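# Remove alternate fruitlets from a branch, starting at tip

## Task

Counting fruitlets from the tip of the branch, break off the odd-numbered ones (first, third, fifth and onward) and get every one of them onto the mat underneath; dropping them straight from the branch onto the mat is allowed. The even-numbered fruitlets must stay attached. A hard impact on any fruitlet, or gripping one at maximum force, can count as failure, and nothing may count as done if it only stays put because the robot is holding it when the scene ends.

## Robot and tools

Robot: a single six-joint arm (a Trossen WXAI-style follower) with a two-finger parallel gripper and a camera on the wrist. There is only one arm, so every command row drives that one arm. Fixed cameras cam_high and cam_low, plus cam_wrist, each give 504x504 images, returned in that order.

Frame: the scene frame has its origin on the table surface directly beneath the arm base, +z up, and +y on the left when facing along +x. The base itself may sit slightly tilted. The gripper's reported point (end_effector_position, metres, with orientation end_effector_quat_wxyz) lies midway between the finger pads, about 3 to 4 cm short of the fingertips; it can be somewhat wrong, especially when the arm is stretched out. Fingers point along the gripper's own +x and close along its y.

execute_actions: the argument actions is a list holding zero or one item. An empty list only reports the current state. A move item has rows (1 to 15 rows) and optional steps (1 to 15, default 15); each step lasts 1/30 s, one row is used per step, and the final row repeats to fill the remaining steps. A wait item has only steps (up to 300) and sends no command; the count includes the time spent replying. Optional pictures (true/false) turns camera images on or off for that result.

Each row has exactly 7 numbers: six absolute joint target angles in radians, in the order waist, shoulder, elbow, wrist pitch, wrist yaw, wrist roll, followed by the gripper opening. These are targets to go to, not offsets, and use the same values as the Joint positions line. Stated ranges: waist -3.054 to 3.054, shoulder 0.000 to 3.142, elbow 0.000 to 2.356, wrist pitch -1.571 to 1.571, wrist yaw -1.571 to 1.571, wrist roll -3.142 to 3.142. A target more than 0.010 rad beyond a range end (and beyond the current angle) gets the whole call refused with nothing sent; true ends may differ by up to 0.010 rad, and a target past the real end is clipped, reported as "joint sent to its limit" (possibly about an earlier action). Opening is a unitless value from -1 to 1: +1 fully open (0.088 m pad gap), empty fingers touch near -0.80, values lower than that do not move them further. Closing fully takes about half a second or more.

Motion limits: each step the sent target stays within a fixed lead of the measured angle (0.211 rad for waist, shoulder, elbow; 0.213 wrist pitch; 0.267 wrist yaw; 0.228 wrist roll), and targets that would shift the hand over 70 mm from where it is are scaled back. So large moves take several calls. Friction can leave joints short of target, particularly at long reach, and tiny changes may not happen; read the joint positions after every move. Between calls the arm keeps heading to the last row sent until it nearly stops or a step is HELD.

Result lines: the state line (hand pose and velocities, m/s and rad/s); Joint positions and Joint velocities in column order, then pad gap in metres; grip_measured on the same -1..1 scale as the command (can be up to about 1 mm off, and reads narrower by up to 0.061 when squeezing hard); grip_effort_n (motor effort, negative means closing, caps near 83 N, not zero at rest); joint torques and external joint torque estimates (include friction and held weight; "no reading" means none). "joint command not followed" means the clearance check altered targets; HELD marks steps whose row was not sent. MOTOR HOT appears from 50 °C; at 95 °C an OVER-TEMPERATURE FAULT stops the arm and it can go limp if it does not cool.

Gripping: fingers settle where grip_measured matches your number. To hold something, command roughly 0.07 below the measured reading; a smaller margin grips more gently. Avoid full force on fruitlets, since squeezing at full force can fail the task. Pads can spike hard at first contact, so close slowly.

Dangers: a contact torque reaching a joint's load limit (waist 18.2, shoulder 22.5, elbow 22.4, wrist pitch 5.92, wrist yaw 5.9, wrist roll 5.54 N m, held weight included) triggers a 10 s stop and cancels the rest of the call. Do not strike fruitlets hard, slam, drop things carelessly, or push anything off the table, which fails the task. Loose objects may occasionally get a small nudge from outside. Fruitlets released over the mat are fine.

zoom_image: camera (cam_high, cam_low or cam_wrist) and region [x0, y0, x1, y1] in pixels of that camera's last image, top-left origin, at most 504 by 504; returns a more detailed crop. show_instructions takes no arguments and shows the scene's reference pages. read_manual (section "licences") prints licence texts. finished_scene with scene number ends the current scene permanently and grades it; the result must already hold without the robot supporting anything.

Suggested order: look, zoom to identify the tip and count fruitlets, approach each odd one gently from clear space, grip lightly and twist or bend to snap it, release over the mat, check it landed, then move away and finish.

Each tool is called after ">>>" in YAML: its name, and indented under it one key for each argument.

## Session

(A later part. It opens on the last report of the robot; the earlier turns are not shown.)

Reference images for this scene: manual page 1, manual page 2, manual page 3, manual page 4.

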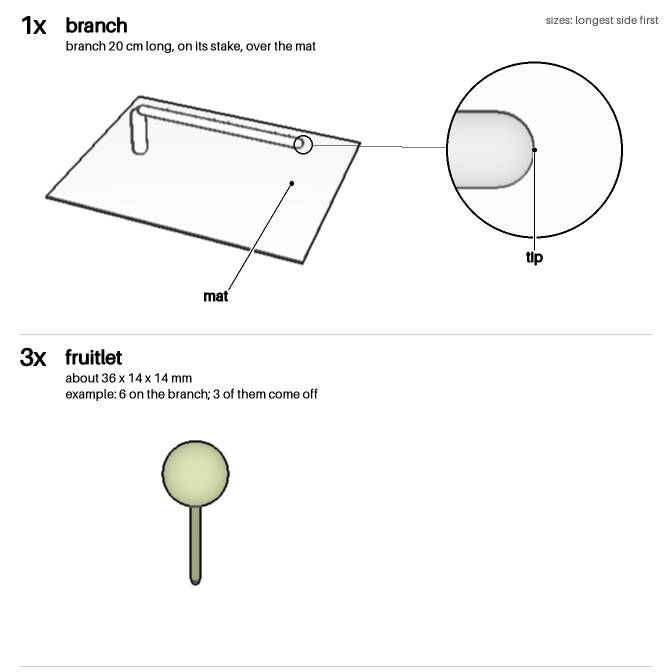

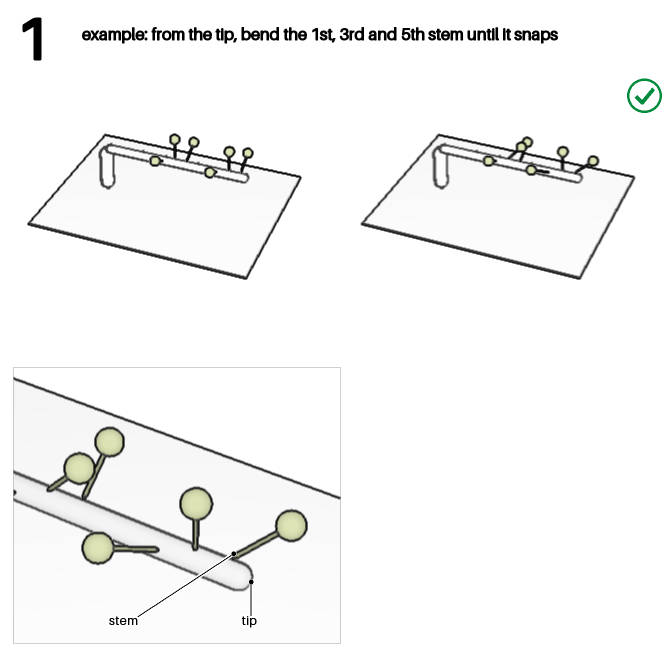

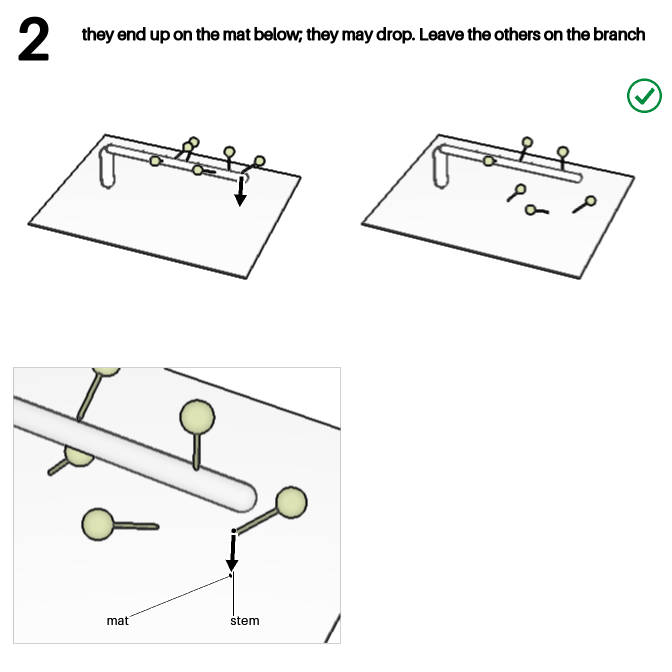

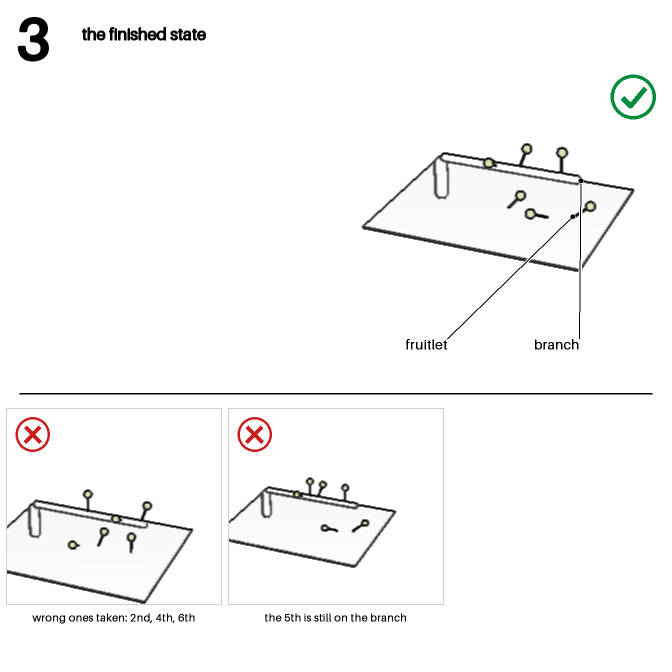

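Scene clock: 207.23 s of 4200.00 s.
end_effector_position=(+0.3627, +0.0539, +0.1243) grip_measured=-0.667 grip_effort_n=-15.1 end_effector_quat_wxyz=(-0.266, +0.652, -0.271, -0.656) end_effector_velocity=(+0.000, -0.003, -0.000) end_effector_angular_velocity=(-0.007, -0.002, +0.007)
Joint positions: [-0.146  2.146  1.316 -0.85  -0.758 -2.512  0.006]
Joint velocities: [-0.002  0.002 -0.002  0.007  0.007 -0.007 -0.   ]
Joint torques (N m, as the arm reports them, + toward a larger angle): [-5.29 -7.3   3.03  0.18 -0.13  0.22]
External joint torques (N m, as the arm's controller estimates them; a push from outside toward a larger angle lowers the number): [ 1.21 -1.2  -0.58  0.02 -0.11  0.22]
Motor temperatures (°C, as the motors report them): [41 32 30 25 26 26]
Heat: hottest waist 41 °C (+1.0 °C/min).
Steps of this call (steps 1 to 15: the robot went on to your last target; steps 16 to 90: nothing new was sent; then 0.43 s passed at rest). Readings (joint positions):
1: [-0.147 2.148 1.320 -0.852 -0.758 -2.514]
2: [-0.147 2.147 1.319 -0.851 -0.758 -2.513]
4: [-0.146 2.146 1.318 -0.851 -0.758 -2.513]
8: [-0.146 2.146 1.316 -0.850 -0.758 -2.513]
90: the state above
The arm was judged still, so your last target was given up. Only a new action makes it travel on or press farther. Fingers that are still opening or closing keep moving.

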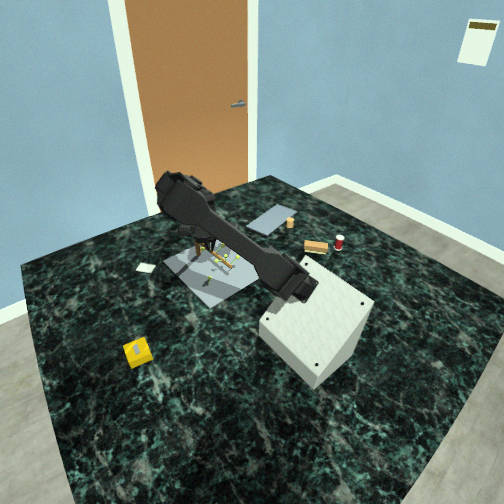

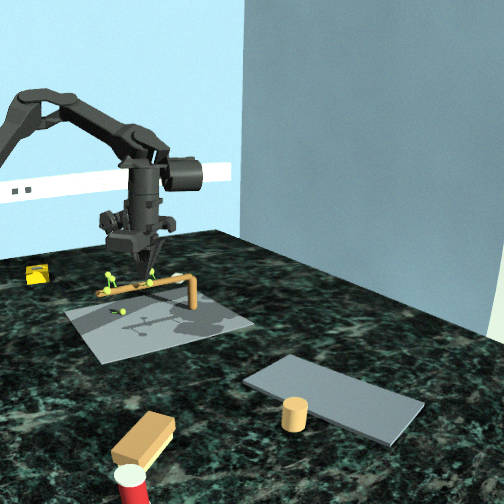

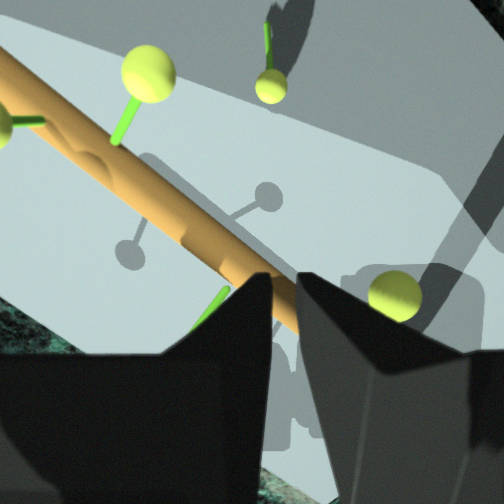

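>>> execute_actions:
  actions:
    - {"rows": [[-0.2,2.12,1.385,-0.985,-0.757,-2.5,-0.67],[-0.2,2.12,1.385,-0.985,-0.757,-2.5,-0.67],[-0.2,2.12,1.385,-0.985,-0.757,-2.4,-0.67],[-0.2,2.12,1.385,-0.985,-0.757,-2.2,-0.67],[-0.2,2.12,1.385,-0.985,-0.757,-2.0,-0.67],[-0.2,2.05,1.29,-0.96,-0.757,-1.86,-0.67],[-0.2,2.0,1.2,-0.93,-0.757,-1.86,-0.67],[-0.197,1.92,1.058,-0.854,-0.757,-1.86,-0.67]], "steps": 15}
  pictures: false

>>> execute_actions:
  actions:
    - {"rows": [[-0.197,1.92,1.056,-0.854,-0.757,-1.86,-0.67]], "steps": 12}

Scene clock: 236.50 s of 4200.00 s.
end_effector_position=(+0.3061, +0.0605, +0.1449) grip_measured=-0.667 grip_effort_n=-15.1 end_effector_quat_wxyz=(-0.471, +0.526, -0.472, -0.528) end_effector_velocity=(-0.053, -0.015, -0.027) end_effector_angular_velocity=(+0.021, +0.068, -0.430)
Joint positions: [-0.198  1.94   1.081 -0.865 -0.758 -1.9    0.006]
Joint velocities: [-0.002 -0.042 -0.222  0.081 -0.007  0.359 -0.   ]
Joint torques (N m, as the arm reports them, + toward a larger angle): [-4.52 -6.5   3.5   0.3  -0.02  0.23]
External joint torques (N m, as the arm's controller estimates them; a push from outside toward a larger angle lowers the number): [ 0.95 -1.27 -0.52  0.03  0.06  0.22]
Motor temperatures (°C, as the motors report them): [41 34 30 25 26 26]
Heat: hottest waist 41 °C (+0.0 °C/min).
Steps of this call (steps 1 to 90: nothing new was sent; then 25.77 s passed at rest; steps 91 to 105: all 15 steps of this action). Readings (joint positions):
91: [-0.150 2.145 1.328 -0.881 -0.758 -2.512]
92: [-0.158 2.145 1.338 -0.913 -0.758 -2.510]
94: [-0.180 2.139 1.355 -0.946 -0.758 -2.421]
98: [-0.202 2.052 1.272 -0.921 -0.758 -2.171]
105: the state above

Scene clock: 236.90 s of 4200.00 s.
end_effector_position=(+0.3028, +0.0606, +0.1442) grip_measured=-0.667 grip_effort_n=-15.1 end_effector_quat_wxyz=(+0.479, -0.519, +0.480, +0.520) end_effector_velocity=(-0.003, +0.003, -0.000) end_effector_angular_velocity=(+0.023, +0.002, -0.018)
Joint positions: [-0.198  1.93   1.064 -0.856 -0.758 -1.867  0.006]
Joint velocities: [-0.002 -0.002 -0.007 -0.007 -0.022  0.007 -0.   ]
Joint torques (N m, as the arm reports them, + toward a larger angle): [-4.44 -5.93  3.06  0.21 -0.01  0.23]
External joint torques (N m, as the arm's controller estimates them; a push from outside toward a larger angle lowers the number): [ 0.96 -1.05 -0.66  0.03  0.05  0.23]
Motor temperatures (°C, as the motors report them): [41 34 30 25 26 26]
Heat: hottest waist 41 °C (+0.0 °C/min).
Steps of this call (steps 1 to 12: all 12 steps of this action). Readings (joint positions):
1: [-0.198 1.939 1.075 -0.862 -0.758 -1.891]
2: [-0.198 1.937 1.071 -0.861 -0.758 -1.884]
4: [-0.198 1.934 1.067 -0.858 -0.758 -1.876]
8: [-0.198 1.930 1.065 -0.857 -0.758 -1.869]
12: the state above

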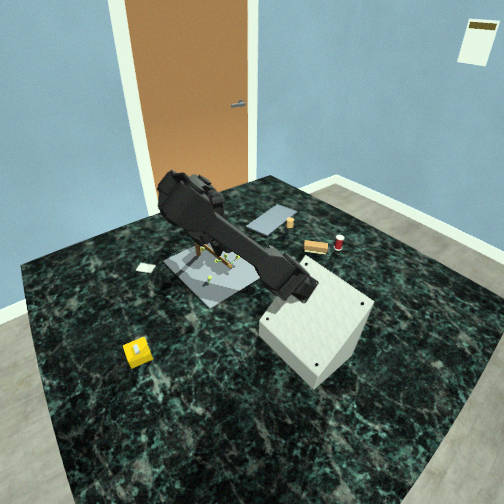

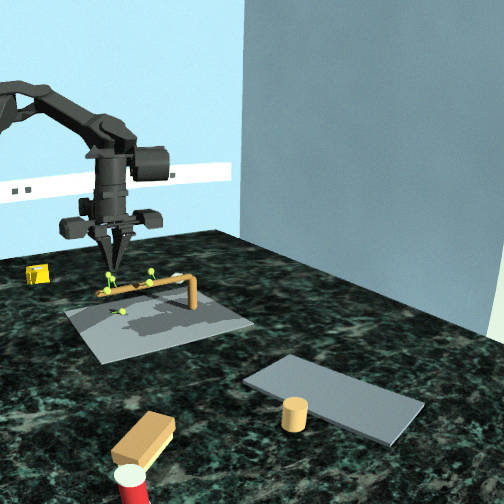

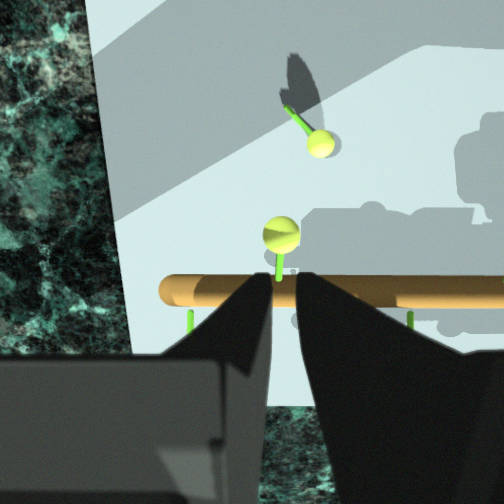

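>>> execute_actions:
  actions:
    - {"rows": [[-0.18,1.935,1.045,-0.82,-0.76,-1.85,-0.67],[-0.17,1.938,1.035,-0.8,-0.761,-1.83,-0.67],[-0.16,1.942,1.025,-0.78,-0.762,-1.815,-0.67],[-0.152,1.945,1.015,-0.76,-0.763,-1.8,-0.67],[-0.146,1.947,1.008,-0.745,-0.764,-1.79,-0.67]], "steps": 15}

Scene clock: 283.03 s of 4200.00 s.
end_effector_position=(+0.3023, +0.0626, +0.1249) grip_measured=-0.667 grip_effort_n=-15.1 end_effector_quat_wxyz=(-0.478, +0.522, -0.480, -0.519) end_effector_velocity=(-0.003, -0.001, +0.001) end_effector_angular_velocity=(+0.009, +0.003, -0.006)
Joint positions: [-0.149  1.937  1.016 -0.749 -0.761 -1.797  0.006]
Joint velocities: [-0.007 -0.002 -0.007 -0.007 -0.007 -0.007 -0.   ]
Joint torques (N m, as the arm reports them, + toward a larger angle): [-4.33 -3.74  2.84  0.21 -0.17  0.22]
External joint torques (N m, as the arm's controller estimates them; a push from outside toward a larger angle lowers the number): [ 1.05  1.12 -0.56  0.04 -0.12  0.22]
Motor temperatures (°C, as the motors report them): [39 33 30 25 26 26]
Heat: hottest waist 39 °C (-2.0 °C/min).
Steps of this call (steps 1 to 15: the robot went on to your last target; steps 16 to 90: nothing new was sent; then 42.63 s passed at rest; steps 91 to 105: all 15 steps of this action). Readings (joint positions):
91: [-0.197 1.930 1.061 -0.848 -0.758 -1.864]
92: [-0.193 1.930 1.057 -0.835 -0.758 -1.857]
94: [-0.179 1.930 1.044 -0.803 -0.758 -1.836]
98: [-0.152 1.935 1.021 -0.763 -0.760 -1.807]
105: the state above

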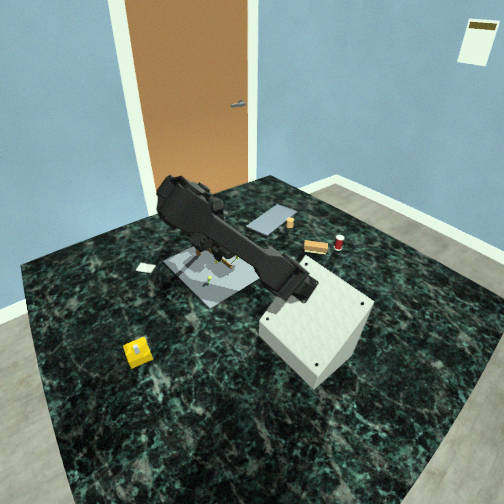

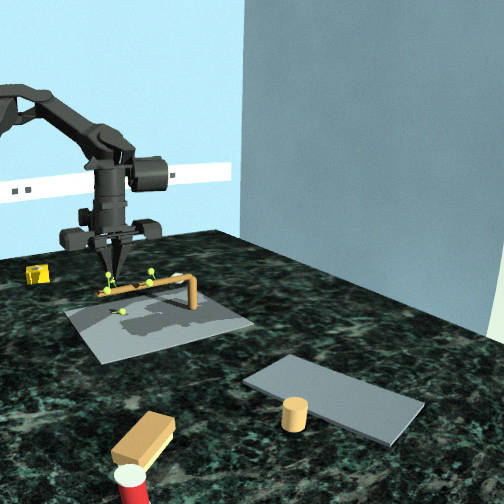

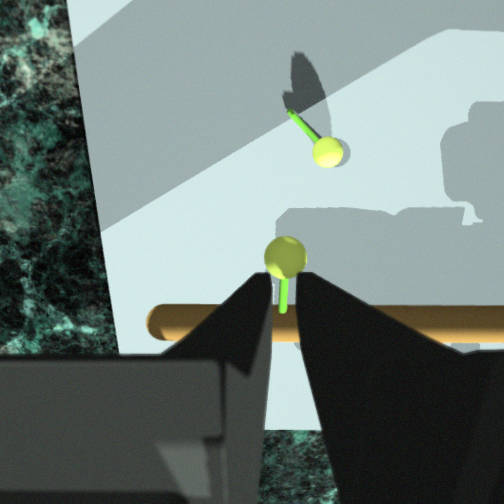

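>>> execute_actions:
  actions:
    - {"rows": [[-0.144,1.947,1.005,-0.74,-0.764,-1.79,-0.67],[-0.141,1.948,1.002,-0.734,-0.764,-1.787,-0.67],[-0.138,1.949,0.999,-0.728,-0.764,-1.784,-0.67],[-0.135,1.95,0.996,-0.722,-0.765,-1.781,-0.67],[-0.132,1.951,0.993,-0.716,-0.765,-1.778,-0.67],[-0.129,1.952,0.991,-0.71,-0.765,-1.775,-0.67],[-0.126,1.953,0.989,-0.704,-0.765,-1.772,-0.67],[-0.123,1.954,0.987,-0.698,-0.766,-1.769,-0.67],[-0.12,1.955,0.985,-0.692,-0.766,-1.766,-0.67],[-0.117,1.955,0.983,-0.686,-0.766,-1.763,-0.67]], "steps": 15}

Scene clock: 296.13 s of 4200.00 s.
end_effector_position=(+0.3012, +0.0635, +0.1138) grip_measured=-0.667 grip_effort_n=-15.1 end_effector_quat_wxyz=(-0.475, +0.524, -0.478, -0.521) end_effector_velocity=(-0.000, +0.000, -0.002) end_effector_angular_velocity=(+0.006, -0.008, +0.003)
Joint positions: [-0.121  1.944  0.991 -0.691 -0.762 -1.771  0.006]
Joint velocities: [ 0.002 -0.002 -0.012  0.022 -0.007  0.007 -0.   ]
Joint torques (N m, as the arm reports them, + toward a larger angle): [-4.21 -3.68  2.8   0.2  -0.19  0.24]
External joint torques (N m, as the arm's controller estimates them; a push from outside toward a larger angle lowers the number): [ 1.18  1.3  -0.55  0.02 -0.13  0.24]
Motor temperatures (°C, as the motors report them): [39 32 30 25 26 26]
Heat: hottest waist 39 °C (-2.0 °C/min).
Steps of this call (steps 1 to 15: the robot went on to your last target; steps 16 to 90: nothing new was sent; then 9.60 s passed at rest; steps 91 to 105: all 15 steps of this action). Readings (joint positions):
91: [-0.149 1.937 1.014 -0.746 -0.761 -1.797]
92: [-0.148 1.937 1.013 -0.743 -0.761 -1.796]
94: [-0.145 1.937 1.010 -0.735 -0.761 -1.792]
98: [-0.134 1.941 1.000 -0.715 -0.762 -1.783]
105: the state above

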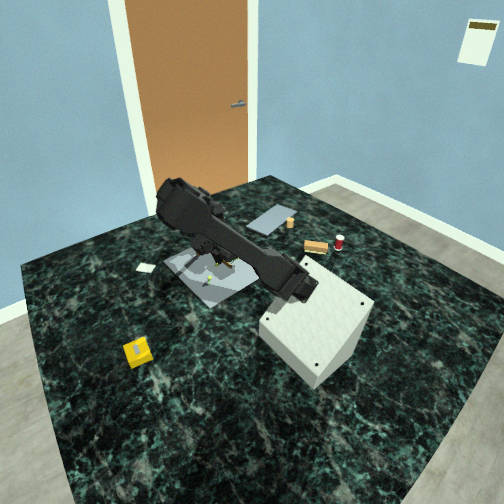

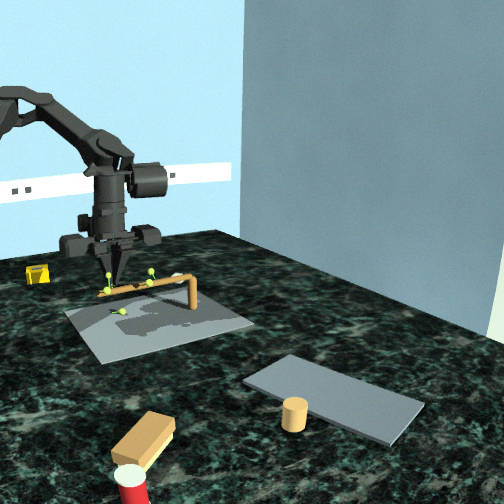

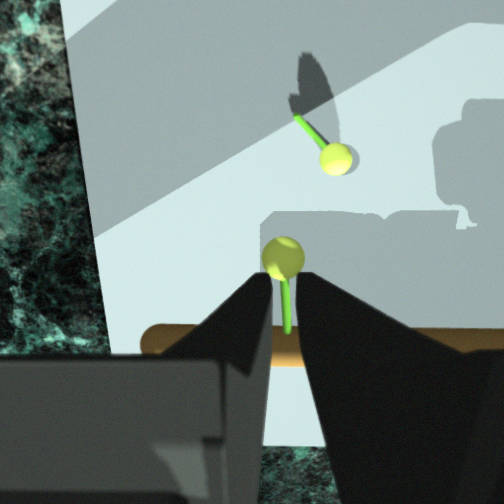

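>>> execute_actions:
  actions:
    - {"rows": [[-0.114,1.957,0.981,-0.68,-0.766,-1.76,-0.67],[-0.111,1.959,0.979,-0.673,-0.766,-1.757,-0.67],[-0.108,1.961,0.977,-0.666,-0.766,-1.754,-0.67],[-0.105,1.962,0.976,-0.66,-0.766,-1.752,-0.67],[-0.104,1.964,0.98,-0.66,-0.766,-1.752,-0.67],[-0.104,1.967,0.987,-0.661,-0.766,-1.75,-0.67],[-0.103,1.971,0.994,-0.663,-0.766,-1.749,-0.67],[-0.103,1.975,1.0,-0.665,-0.766,-1.748,-0.67],[-0.102,1.979,1.006,-0.667,-0.766,-1.747,-0.67],[-0.102,1.983,1.012,-0.669,-0.766,-1.746,-0.67],[-0.101,1.987,1.018,-0.671,-0.766,-1.745,-0.67],[-0.101,1.991,1.024,-0.673,-0.766,-1.744,-0.67],[-0.1,1.995,1.03,-0.675,-0.766,-1.743,-0.67]], "steps": 15}

Scene clock: 305.67 s of 4200.00 s.
end_effector_position=(+0.3088, +0.0633, +0.1065) grip_measured=-0.667 grip_effort_n=-15.1 end_effector_quat_wxyz=(-0.474, +0.523, -0.478, -0.522) end_effector_velocity=(+0.022, +0.004, +0.002) end_effector_angular_velocity=(+0.007, -0.004, +0.006)
Joint positions: [-0.103  1.98   1.017 -0.67  -0.763 -1.751  0.006]
Joint velocities: [ 0.007  0.051  0.1   -0.037 -0.007  0.007 -0.   ]
Joint torques (N m, as the arm reports them, + toward a larger angle): [-4.43 -3.82  4.   -0.13 -0.16  0.21]
External joint torques (N m, as the arm's controller estimates them; a push from outside toward a larger angle lowers the number): [ 1.13  1.31  0.85 -0.26 -0.11  0.21]
Motor temperatures (°C, as the motors report them): [39 32 30 25 26 26]
Heat: hottest waist 39 °C (-1.0 °C/min).
Steps of this call (steps 1 to 15: the robot went on to your last target; steps 16 to 90: nothing new was sent; then 6.03 s passed at rest; steps 91 to 105: all 15 steps of this action). Readings (joint positions):
91: [-0.120 1.944 0.990 -0.687 -0.762 -1.769]
92: [-0.120 1.945 0.989 -0.684 -0.763 -1.767]
94: [-0.116 1.947 0.987 -0.674 -0.763 -1.763]
98: [-0.109 1.956 0.988 -0.667 -0.763 -1.758]
105: the state above

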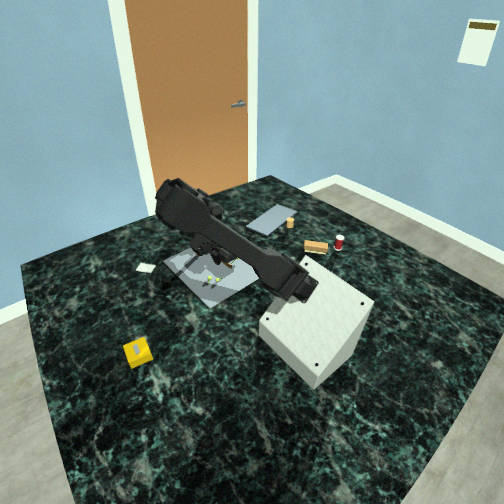

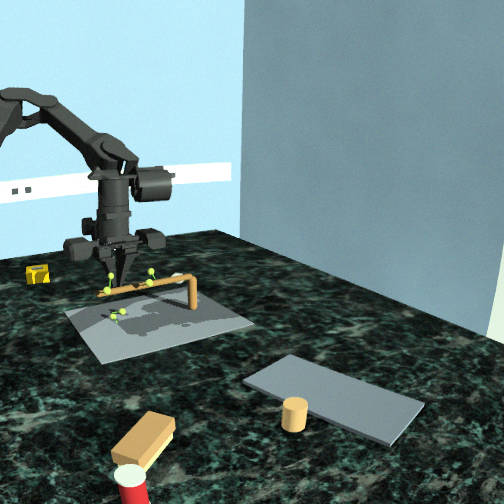

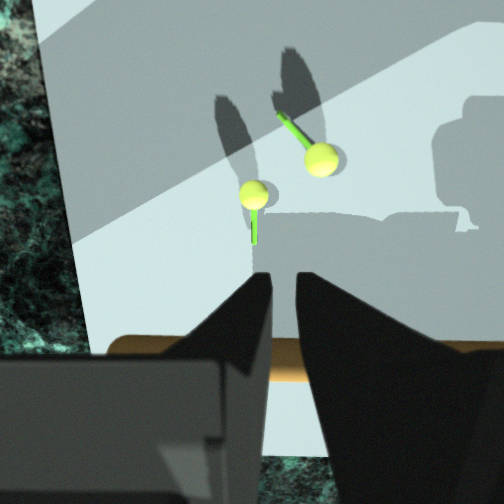

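>>> execute_actions:
  actions:
    - {"rows": [[-0.15,1.96,1.06,-0.78,-0.76,-1.75,-0.67],[-0.15,1.96,1.06,-0.78,-0.76,-1.75,-0.67],[-0.2,1.93,1.11,-0.9,-0.755,-1.5,-0.67],[-0.2,1.93,1.11,-0.9,-0.755,-1.2,-0.67],[-0.2,1.93,1.11,-0.9,-0.755,1.06,-0.67],[-0.22,1.93,1.11,-0.9,-0.755,1.06,-0.67],[-0.25,1.93,1.09,-0.9,-0.75,1.06,-0.67],[-0.28,1.93,1.06,-0.9,-0.745,1.06,-0.67],[-0.31,1.93,1.03,-0.9,-0.74,1.06,-0.67],[-0.34,1.94,1.0,-0.88,-0.735,1.06,-0.67],[-0.363,1.96,0.97,-0.86,-0.73,1.06,-0.67],[-0.363,1.98,0.945,-0.845,-0.73,1.06,-0.67]], "steps": 15}
  pictures: false

>>> execute_actions:
  actions:
    - {"rows": [[-0.363,1.985,0.943,-0.845,-0.73,1.06,-0.67]], "steps": 15}
  pictures: false

>>> execute_actions:
  actions:
    - {"rows": [[-0.363,1.985,0.943,-0.845,-0.73,1.06,-0.67]], "steps": 15}
  pictures: false

>>> execute_actions:
  actions:
    - {"rows": [[-0.363,1.985,0.943,-0.845,-0.73,1.06,-0.67]], "steps": 12}

Scene clock: 328.50 s of 4200.00 s.
end_effector_position=(+0.2732, +0.0132, +0.1535) grip_measured=-0.667 grip_effort_n=-15.1 end_effector_quat_wxyz=(+0.686, -0.184, +0.679, +0.185) end_effector_velocity=(-0.127, -0.065, -0.077) end_effector_angular_velocity=(+0.152, +0.281, -2.219)
Joint positions: [-0.357  1.965  0.969 -0.858 -0.731 -0.948  0.006]
Joint velocities: [-0.12   0.208 -0.354  0.051  0.022  1.795 -0.   ]
Joint torques (N m, as the arm reports them, + toward a larger angle): [-3.68 -4.67  4.54  0.44 -0.14  0.19]
External joint torques (N m, as the arm's controller estimates them; a push from outside toward a larger angle lowers the number): [ 0.66  0.96 -0.37  0.03  0.07  0.2 ]
Motor temperatures (°C, as the motors report them): [39 31 30 25 26 26]
Heat: hottest waist 39 °C (-1.0 °C/min).
Steps of this call (steps 1 to 15: the robot went on to your last target; steps 16 to 90: nothing new was sent; then 19.33 s passed at rest; steps 91 to 105: all 15 steps of this action). Readings (joint positions):
91: [-0.107 1.984 1.031 -0.700 -0.763 -1.749]
92: [-0.115 1.983 1.036 -0.725 -0.763 -1.749]
94: [-0.149 1.972 1.062 -0.811 -0.761 -1.631]
98: [-0.218 1.940 1.089 -0.869 -0.759 -1.383]
105: the state above

Scene clock: 329.00 s of 4200.00 s.
end_effector_position=(+0.2681, +0.0100, +0.1494) grip_measured=-0.667 grip_effort_n=-15.1 end_effector_quat_wxyz=(+0.691, +0.149, +0.693, -0.143) end_effector_velocity=(-0.001, +0.001, +0.001) end_effector_angular_velocity=(+0.007, +0.017, -1.860)
Joint positions: [-0.361  1.975  0.951 -0.848 -0.731 -0.017  0.006]
Joint velocities: [-0.002 -0.002 -0.002 -0.007 -0.007  1.853 -0.   ]
Joint torques (N m, as the arm reports them, + toward a larger angle): [-4.36 -3.34  3.24  0.26  0.01  0.22]
External joint torques (N m, as the arm's controller estimates them; a push from outside toward a larger angle lowers the number): [ 0.6   1.12 -0.59  0.02  0.02  0.22]
Motor temperatures (°C, as the motors report them): [39 31 30 25 26 26]
Heat: hottest waist 39 °C (-1.0 °C/min).
Steps of this call (steps 1 to 15: all 15 steps of this action). Readings (joint positions):
1: [-0.359 1.971 0.960 -0.856 -0.731 -0.887]
2: [-0.359 1.974 0.955 -0.854 -0.731 -0.825]
4: [-0.359 1.975 0.953 -0.850 -0.731 -0.701]
8: [-0.360 1.975 0.952 -0.848 -0.731 -0.453]
15: the state above

Scene clock: 329.50 s of 4200.00 s.
end_effector_position=(+0.2679, +0.0100, +0.1493) grip_measured=-0.667 grip_effort_n=-15.1 end_effector_quat_wxyz=(+0.551, +0.442, +0.556, -0.438) end_effector_velocity=(-0.002, -0.001, +0.001) end_effector_angular_velocity=(-0.007, +0.022, -1.684)
Joint positions: [-0.361  1.975  0.95  -0.847 -0.731  0.909  0.006]
Joint velocities: [-0.002 -0.002 -0.002 -0.007  0.007  1.678 -0.   ]
Joint torques (N m, as the arm reports them, + toward a larger angle): [-4.3  -3.35  3.2   0.24  0.05  0.21]
External joint torques (N m, as the arm's controller estimates them; a push from outside toward a larger angle lowers the number): [ 0.66  1.11 -0.63  0.01  0.01  0.2 ]
Motor temperatures (°C, as the motors report them): [39 31 30 25 26 26]
Heat: hottest waist 39 °C (-1.0 °C/min).
Steps of this call (steps 1 to 15: all 15 steps of this action). Readings (joint positions):
1: [-0.361 1.975 0.951 -0.848 -0.731 0.045]
2: [-0.361 1.975 0.951 -0.847 -0.731 0.107]
4: [-0.361 1.975 0.951 -0.847 -0.731 0.230]
8: [-0.361 1.975 0.951 -0.847 -0.731 0.480]
15: the state above

Scene clock: 329.90 s of 4200.00 s.
end_effector_position=(+0.2679, +0.0100, +0.1493) grip_measured=-0.667 grip_effort_n=-15.1 end_effector_quat_wxyz=(+0.518, +0.480, +0.523, -0.476) end_effector_velocity=(-0.001, +0.002, +0.001) end_effector_angular_velocity=(+0.007, -0.003, -0.025)
Joint positions: [-0.361  1.975  0.95  -0.847 -0.731  1.051  0.006]
Joint velocities: [-0.002 -0.007 -0.002 -0.007 -0.007  0.022 -0.   ]
Joint torques (N m, as the arm reports them, + toward a larger angle): [-4.29 -3.36  3.26  0.23  0.05  0.22]
External joint torques (N m, as the arm's controller estimates them; a push from outside toward a larger angle lowers the number): [ 0.67  1.1  -0.54  0.02  0.01  0.22]
Motor temperatures (°C, as the motors report them): [39 31 30 25 26 26]
Heat: hottest waist 39 °C (-1.0 °C/min).
Steps of this call (steps 1 to 12: all 12 steps of this action). Readings (joint positions):
1: [-0.361 1.975 0.950 -0.847 -0.731 0.951]
2: [-0.361 1.975 0.950 -0.847 -0.731 0.980]
4: [-0.361 1.975 0.950 -0.847 -0.731 1.016]
8: [-0.361 1.975 0.950 -0.847 -0.731 1.043]
12: the state above

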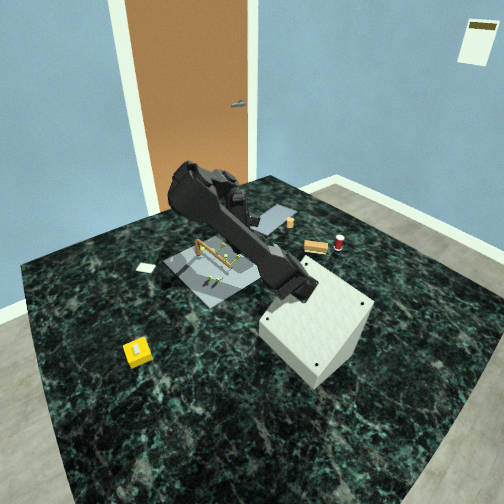

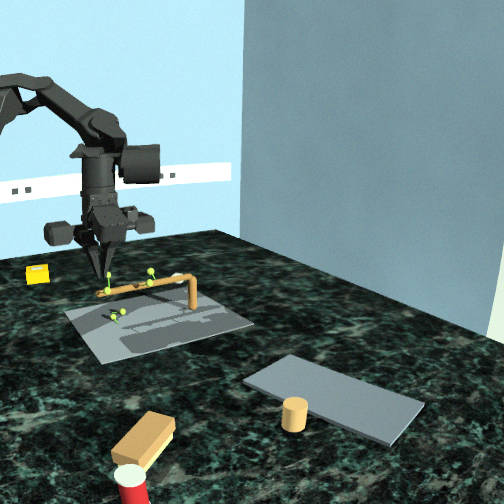

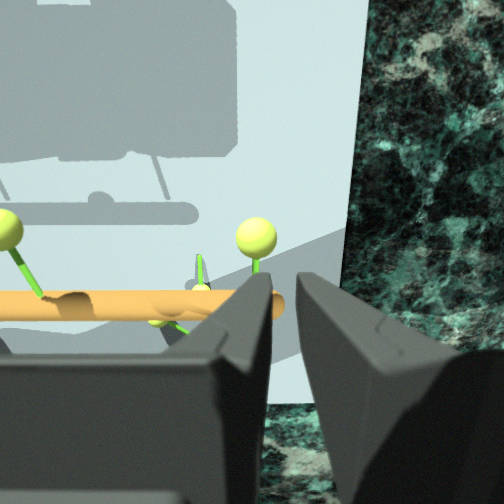

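>>> execute_actions:
  actions:
    - {"rows": [[-0.355,2.0,0.975,-0.84,-0.732,1.07,-0.67],[-0.35,2.015,0.98,-0.83,-0.733,1.08,-0.67],[-0.34,2.025,0.98,-0.81,-0.734,1.09,-0.67],[-0.33,2.035,0.975,-0.79,-0.735,1.1,-0.67],[-0.322,2.04,0.968,-0.773,-0.735,1.105,-0.67]], "steps": 15}

Scene clock: 344.13 s of 4200.00 s.
end_effector_position=(+0.2780, +0.0049, +0.1344) grip_measured=-0.667 grip_effort_n=-15.1 end_effector_quat_wxyz=(+0.519, +0.477, +0.522, -0.479) end_effector_velocity=(+0.002, -0.004, -0.001) end_effector_angular_velocity=(-0.010, -0.007, -0.016)
Joint positions: [-0.325  2.029  0.965 -0.777 -0.732  1.098  0.006]
Joint velocities: [-0.002  0.007 -0.002  0.022  0.007  0.022  0.   ]
Joint torques (N m, as the arm reports them, + toward a larger angle): [-4.13 -3.52  4.18  0.25 -0.07  0.22]
External joint torques (N m, as the arm's controller estimates them; a push from outside toward a larger angle lowers the number): [ 1.05  1.22  0.52  0.02 -0.12  0.22]
Motor temperatures (°C, as the motors report them): [39 30 30 25 26 26]
Heat: hottest waist 39 °C (+0.0 °C/min).
Steps of this call (steps 1 to 15: the robot went on to your last target; steps 16 to 90: nothing new was sent; then 10.73 s passed at rest; steps 91 to 105: all 15 steps of this action). Readings (joint positions):
91: [-0.361 1.978 0.952 -0.847 -0.731 1.056]
92: [-0.360 1.984 0.956 -0.845 -0.731 1.061]
94: [-0.353 2.000 0.964 -0.822 -0.731 1.075]
98: [-0.329 2.025 0.965 -0.789 -0.731 1.092]
105: the state above

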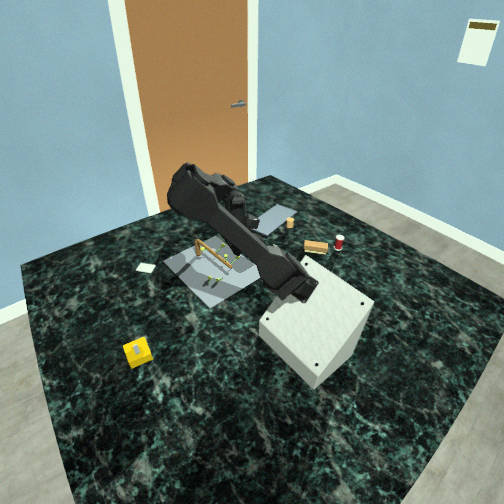

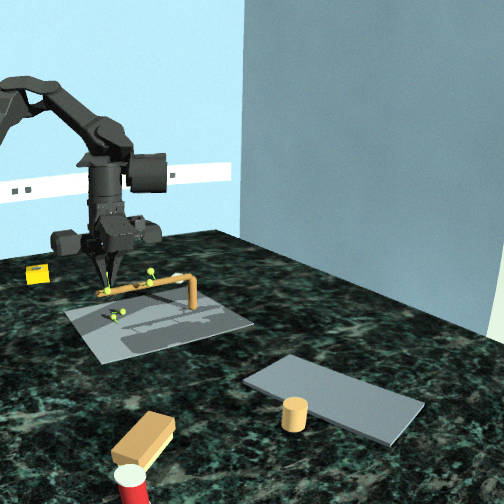

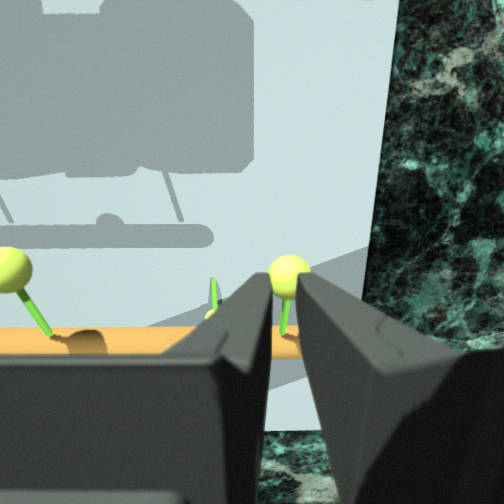

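>>> execute_actions:
  actions:
    - {"rows": [[-0.318,2.042,0.964,-0.765,-0.735,1.11,-0.67],[-0.314,2.045,0.962,-0.756,-0.735,1.114,-0.67],[-0.31,2.048,0.96,-0.747,-0.736,1.118,-0.67],[-0.306,2.051,0.958,-0.738,-0.736,1.122,-0.67],[-0.302,2.054,0.956,-0.729,-0.737,1.126,-0.67],[-0.298,2.057,0.954,-0.72,-0.737,1.13,-0.67],[-0.294,2.06,0.952,-0.711,-0.738,1.134,-0.67],[-0.29,2.063,0.95,-0.702,-0.738,1.138,-0.67],[-0.286,2.066,0.948,-0.693,-0.739,1.142,-0.67],[-0.282,2.069,0.946,-0.684,-0.739,1.146,-0.67],[-0.278,2.072,0.944,-0.675,-0.74,1.15,-0.67],[-0.274,2.075,0.942,-0.666,-0.74,1.154,-0.67],[-0.27,2.078,0.94,-0.657,-0.741,1.158,-0.67],[-0.266,2.08,0.938,-0.65,-0.741,1.162,-0.67]], "steps": 15}

Scene clock: 353.23 s of 4200.00 s.
end_effector_position=(+0.2848, +0.0031, +0.1151) grip_measured=-0.667 grip_effort_n=-15.1 end_effector_quat_wxyz=(+0.529, +0.470, +0.524, -0.474) end_effector_velocity=(-0.004, +0.004, -0.041) end_effector_angular_velocity=(+0.013, +0.037, +0.046)
Joint positions: [-0.276  2.065  0.949 -0.668 -0.737  1.148  0.006]
Joint velocities: [ 0.1    0.066 -0.051  0.154 -0.022  0.051 -0.   ]
Joint torques (N m, as the arm reports them, + toward a larger angle): [-4.33 -3.84  2.94  0.24 -0.07  0.21]
External joint torques (N m, as the arm's controller estimates them; a push from outside toward a larger angle lowers the number): [ 1.08  1.21 -0.45  0.02 -0.13  0.21]
Motor temperatures (°C, as the motors report them): [39 30 30 25 26 26]
Heat: hottest waist 39 °C (+0.0 °C/min).
Steps of this call (steps 1 to 15: the robot went on to your last target; steps 16 to 90: nothing new was sent; then 5.60 s passed at rest; steps 91 to 105: all 15 steps of this action). Readings (joint positions):
91: [-0.324 2.030 0.965 -0.774 -0.732 1.100]
92: [-0.323 2.031 0.965 -0.770 -0.732 1.102]
94: [-0.318 2.034 0.965 -0.757 -0.732 1.108]
98: [-0.303 2.045 0.962 -0.725 -0.734 1.122]
105: the state above

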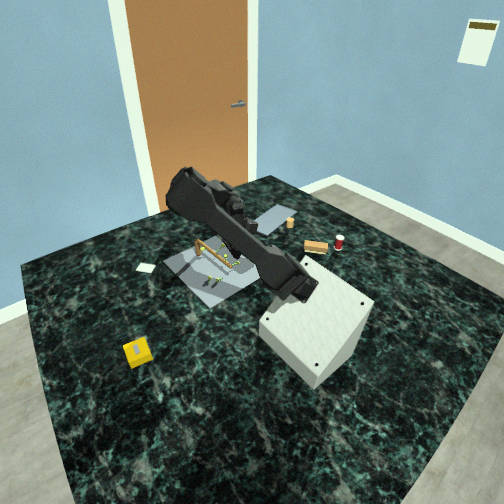

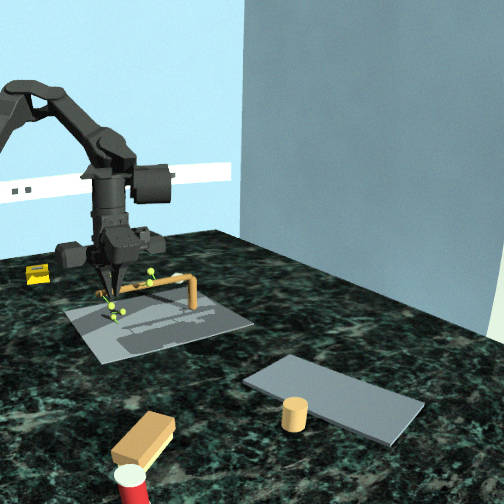

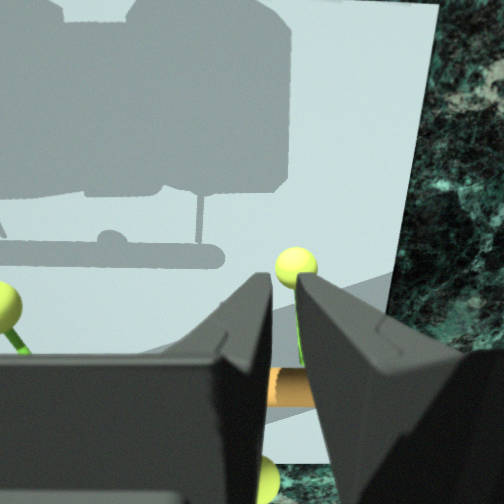

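>>> execute_actions:
  actions:
    - {"rows": [[-0.3,2.04,0.955,-0.72,-0.735,1.12,-0.67],[-0.32,2.02,0.96,-0.77,-0.733,1.1,-0.67],[-0.34,2.0,0.965,-0.82,-0.732,1.08,-0.67],[-0.37,1.97,0.97,-0.88,-0.73,1.06,-0.67],[-0.4,1.93,0.98,-0.93,-0.72,1.06,-0.67],[-0.45,1.85,0.98,-0.98,-0.7,1.06,-0.67],[-0.5,1.75,0.98,-1.0,-0.7,1.06,-0.67]], "steps": 15}

>>> zoom_image:
  camera: "cam_low"
  region: [50, 250, 260, 370]

>>> zoom_image:
  camera: "cam_high"
  region: [160, 220, 280, 310]

Scene clock: 363.63 s of 4200.00 s.
end_effector_position=(+0.2689, +0.0230, +0.2201) grip_measured=-0.667 grip_effort_n=-15.1 end_effector_quat_wxyz=(+0.561, +0.511, +0.455, -0.465) end_effector_velocity=(-0.018, -0.005, -0.007) end_effector_angular_velocity=(-0.020, +0.065, -0.030)
Joint positions: [-0.496  1.757  0.986 -0.992 -0.704  1.068  0.006]
Joint velocities: [-0.002 -0.002 -0.032 -0.037  0.051 -0.022  0.   ]
Joint torques (N m, as the arm reports them, + toward a larger angle): [-3.84 -3.97  4.39  0.25  0.11 -0.28]
External joint torques (N m, as the arm's controller estimates them; a push from outside toward a larger angle lowers the number): [ 0.62 -0.47 -0.41 -0.24  0.09 -0.27]
Motor temperatures (°C, as the motors report them): [39 30 30 25 26 26]
Heat: hottest waist 39 °C (+0.0 °C/min).
Steps of this call (steps 1 to 30: the robot went on to your last target; steps 31 to 90: nothing new was sent; then 6.90 s passed at rest; steps 91 to 105: all 15 steps of this action). Readings (joint positions):
91: [-0.271 2.068 0.946 -0.663 -0.738 1.153]
92: [-0.279 2.063 0.948 -0.692 -0.738 1.141]
94: [-0.310 2.037 0.949 -0.772 -0.737 1.110]
98: [-0.429 1.887 0.956 -0.931 -0.711 1.079]
105: the state above

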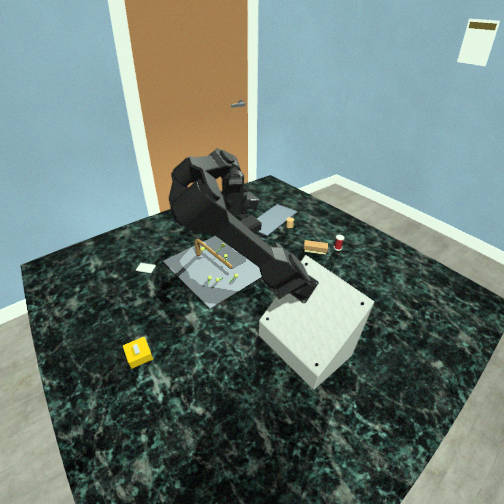

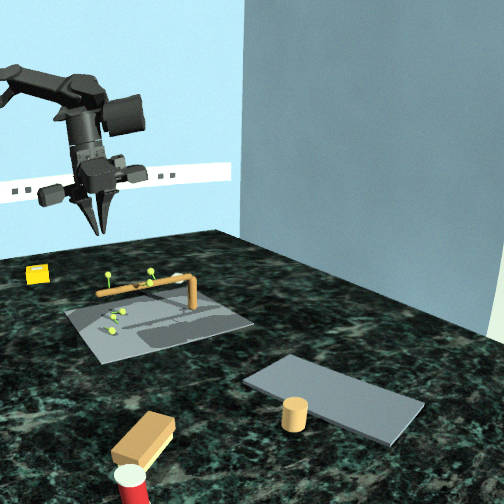

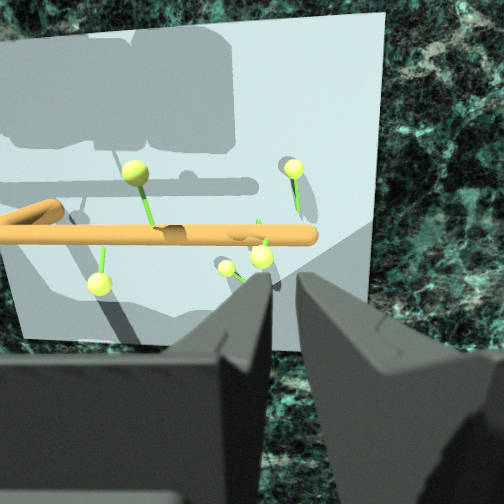

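Region (50, 250, 260, 370) of cam_low's 504x504 image, scaled by 2.400, with more detail than that image has; it fills the top 288 rows of this view, and the rest is white.

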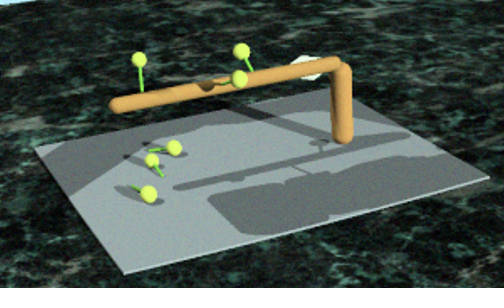

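Region (160, 220, 280, 310) of cam_high's 504x504 image, scaled by 4.200, with more detail than that image has; it fills the top 378 rows of this view, and the rest is white.

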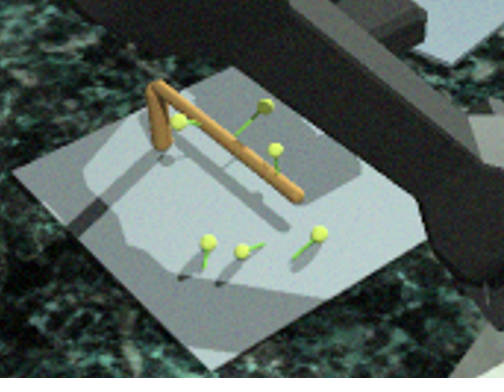

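>>> finished_scene:
  scene: 2

The scene is finished: the task was done.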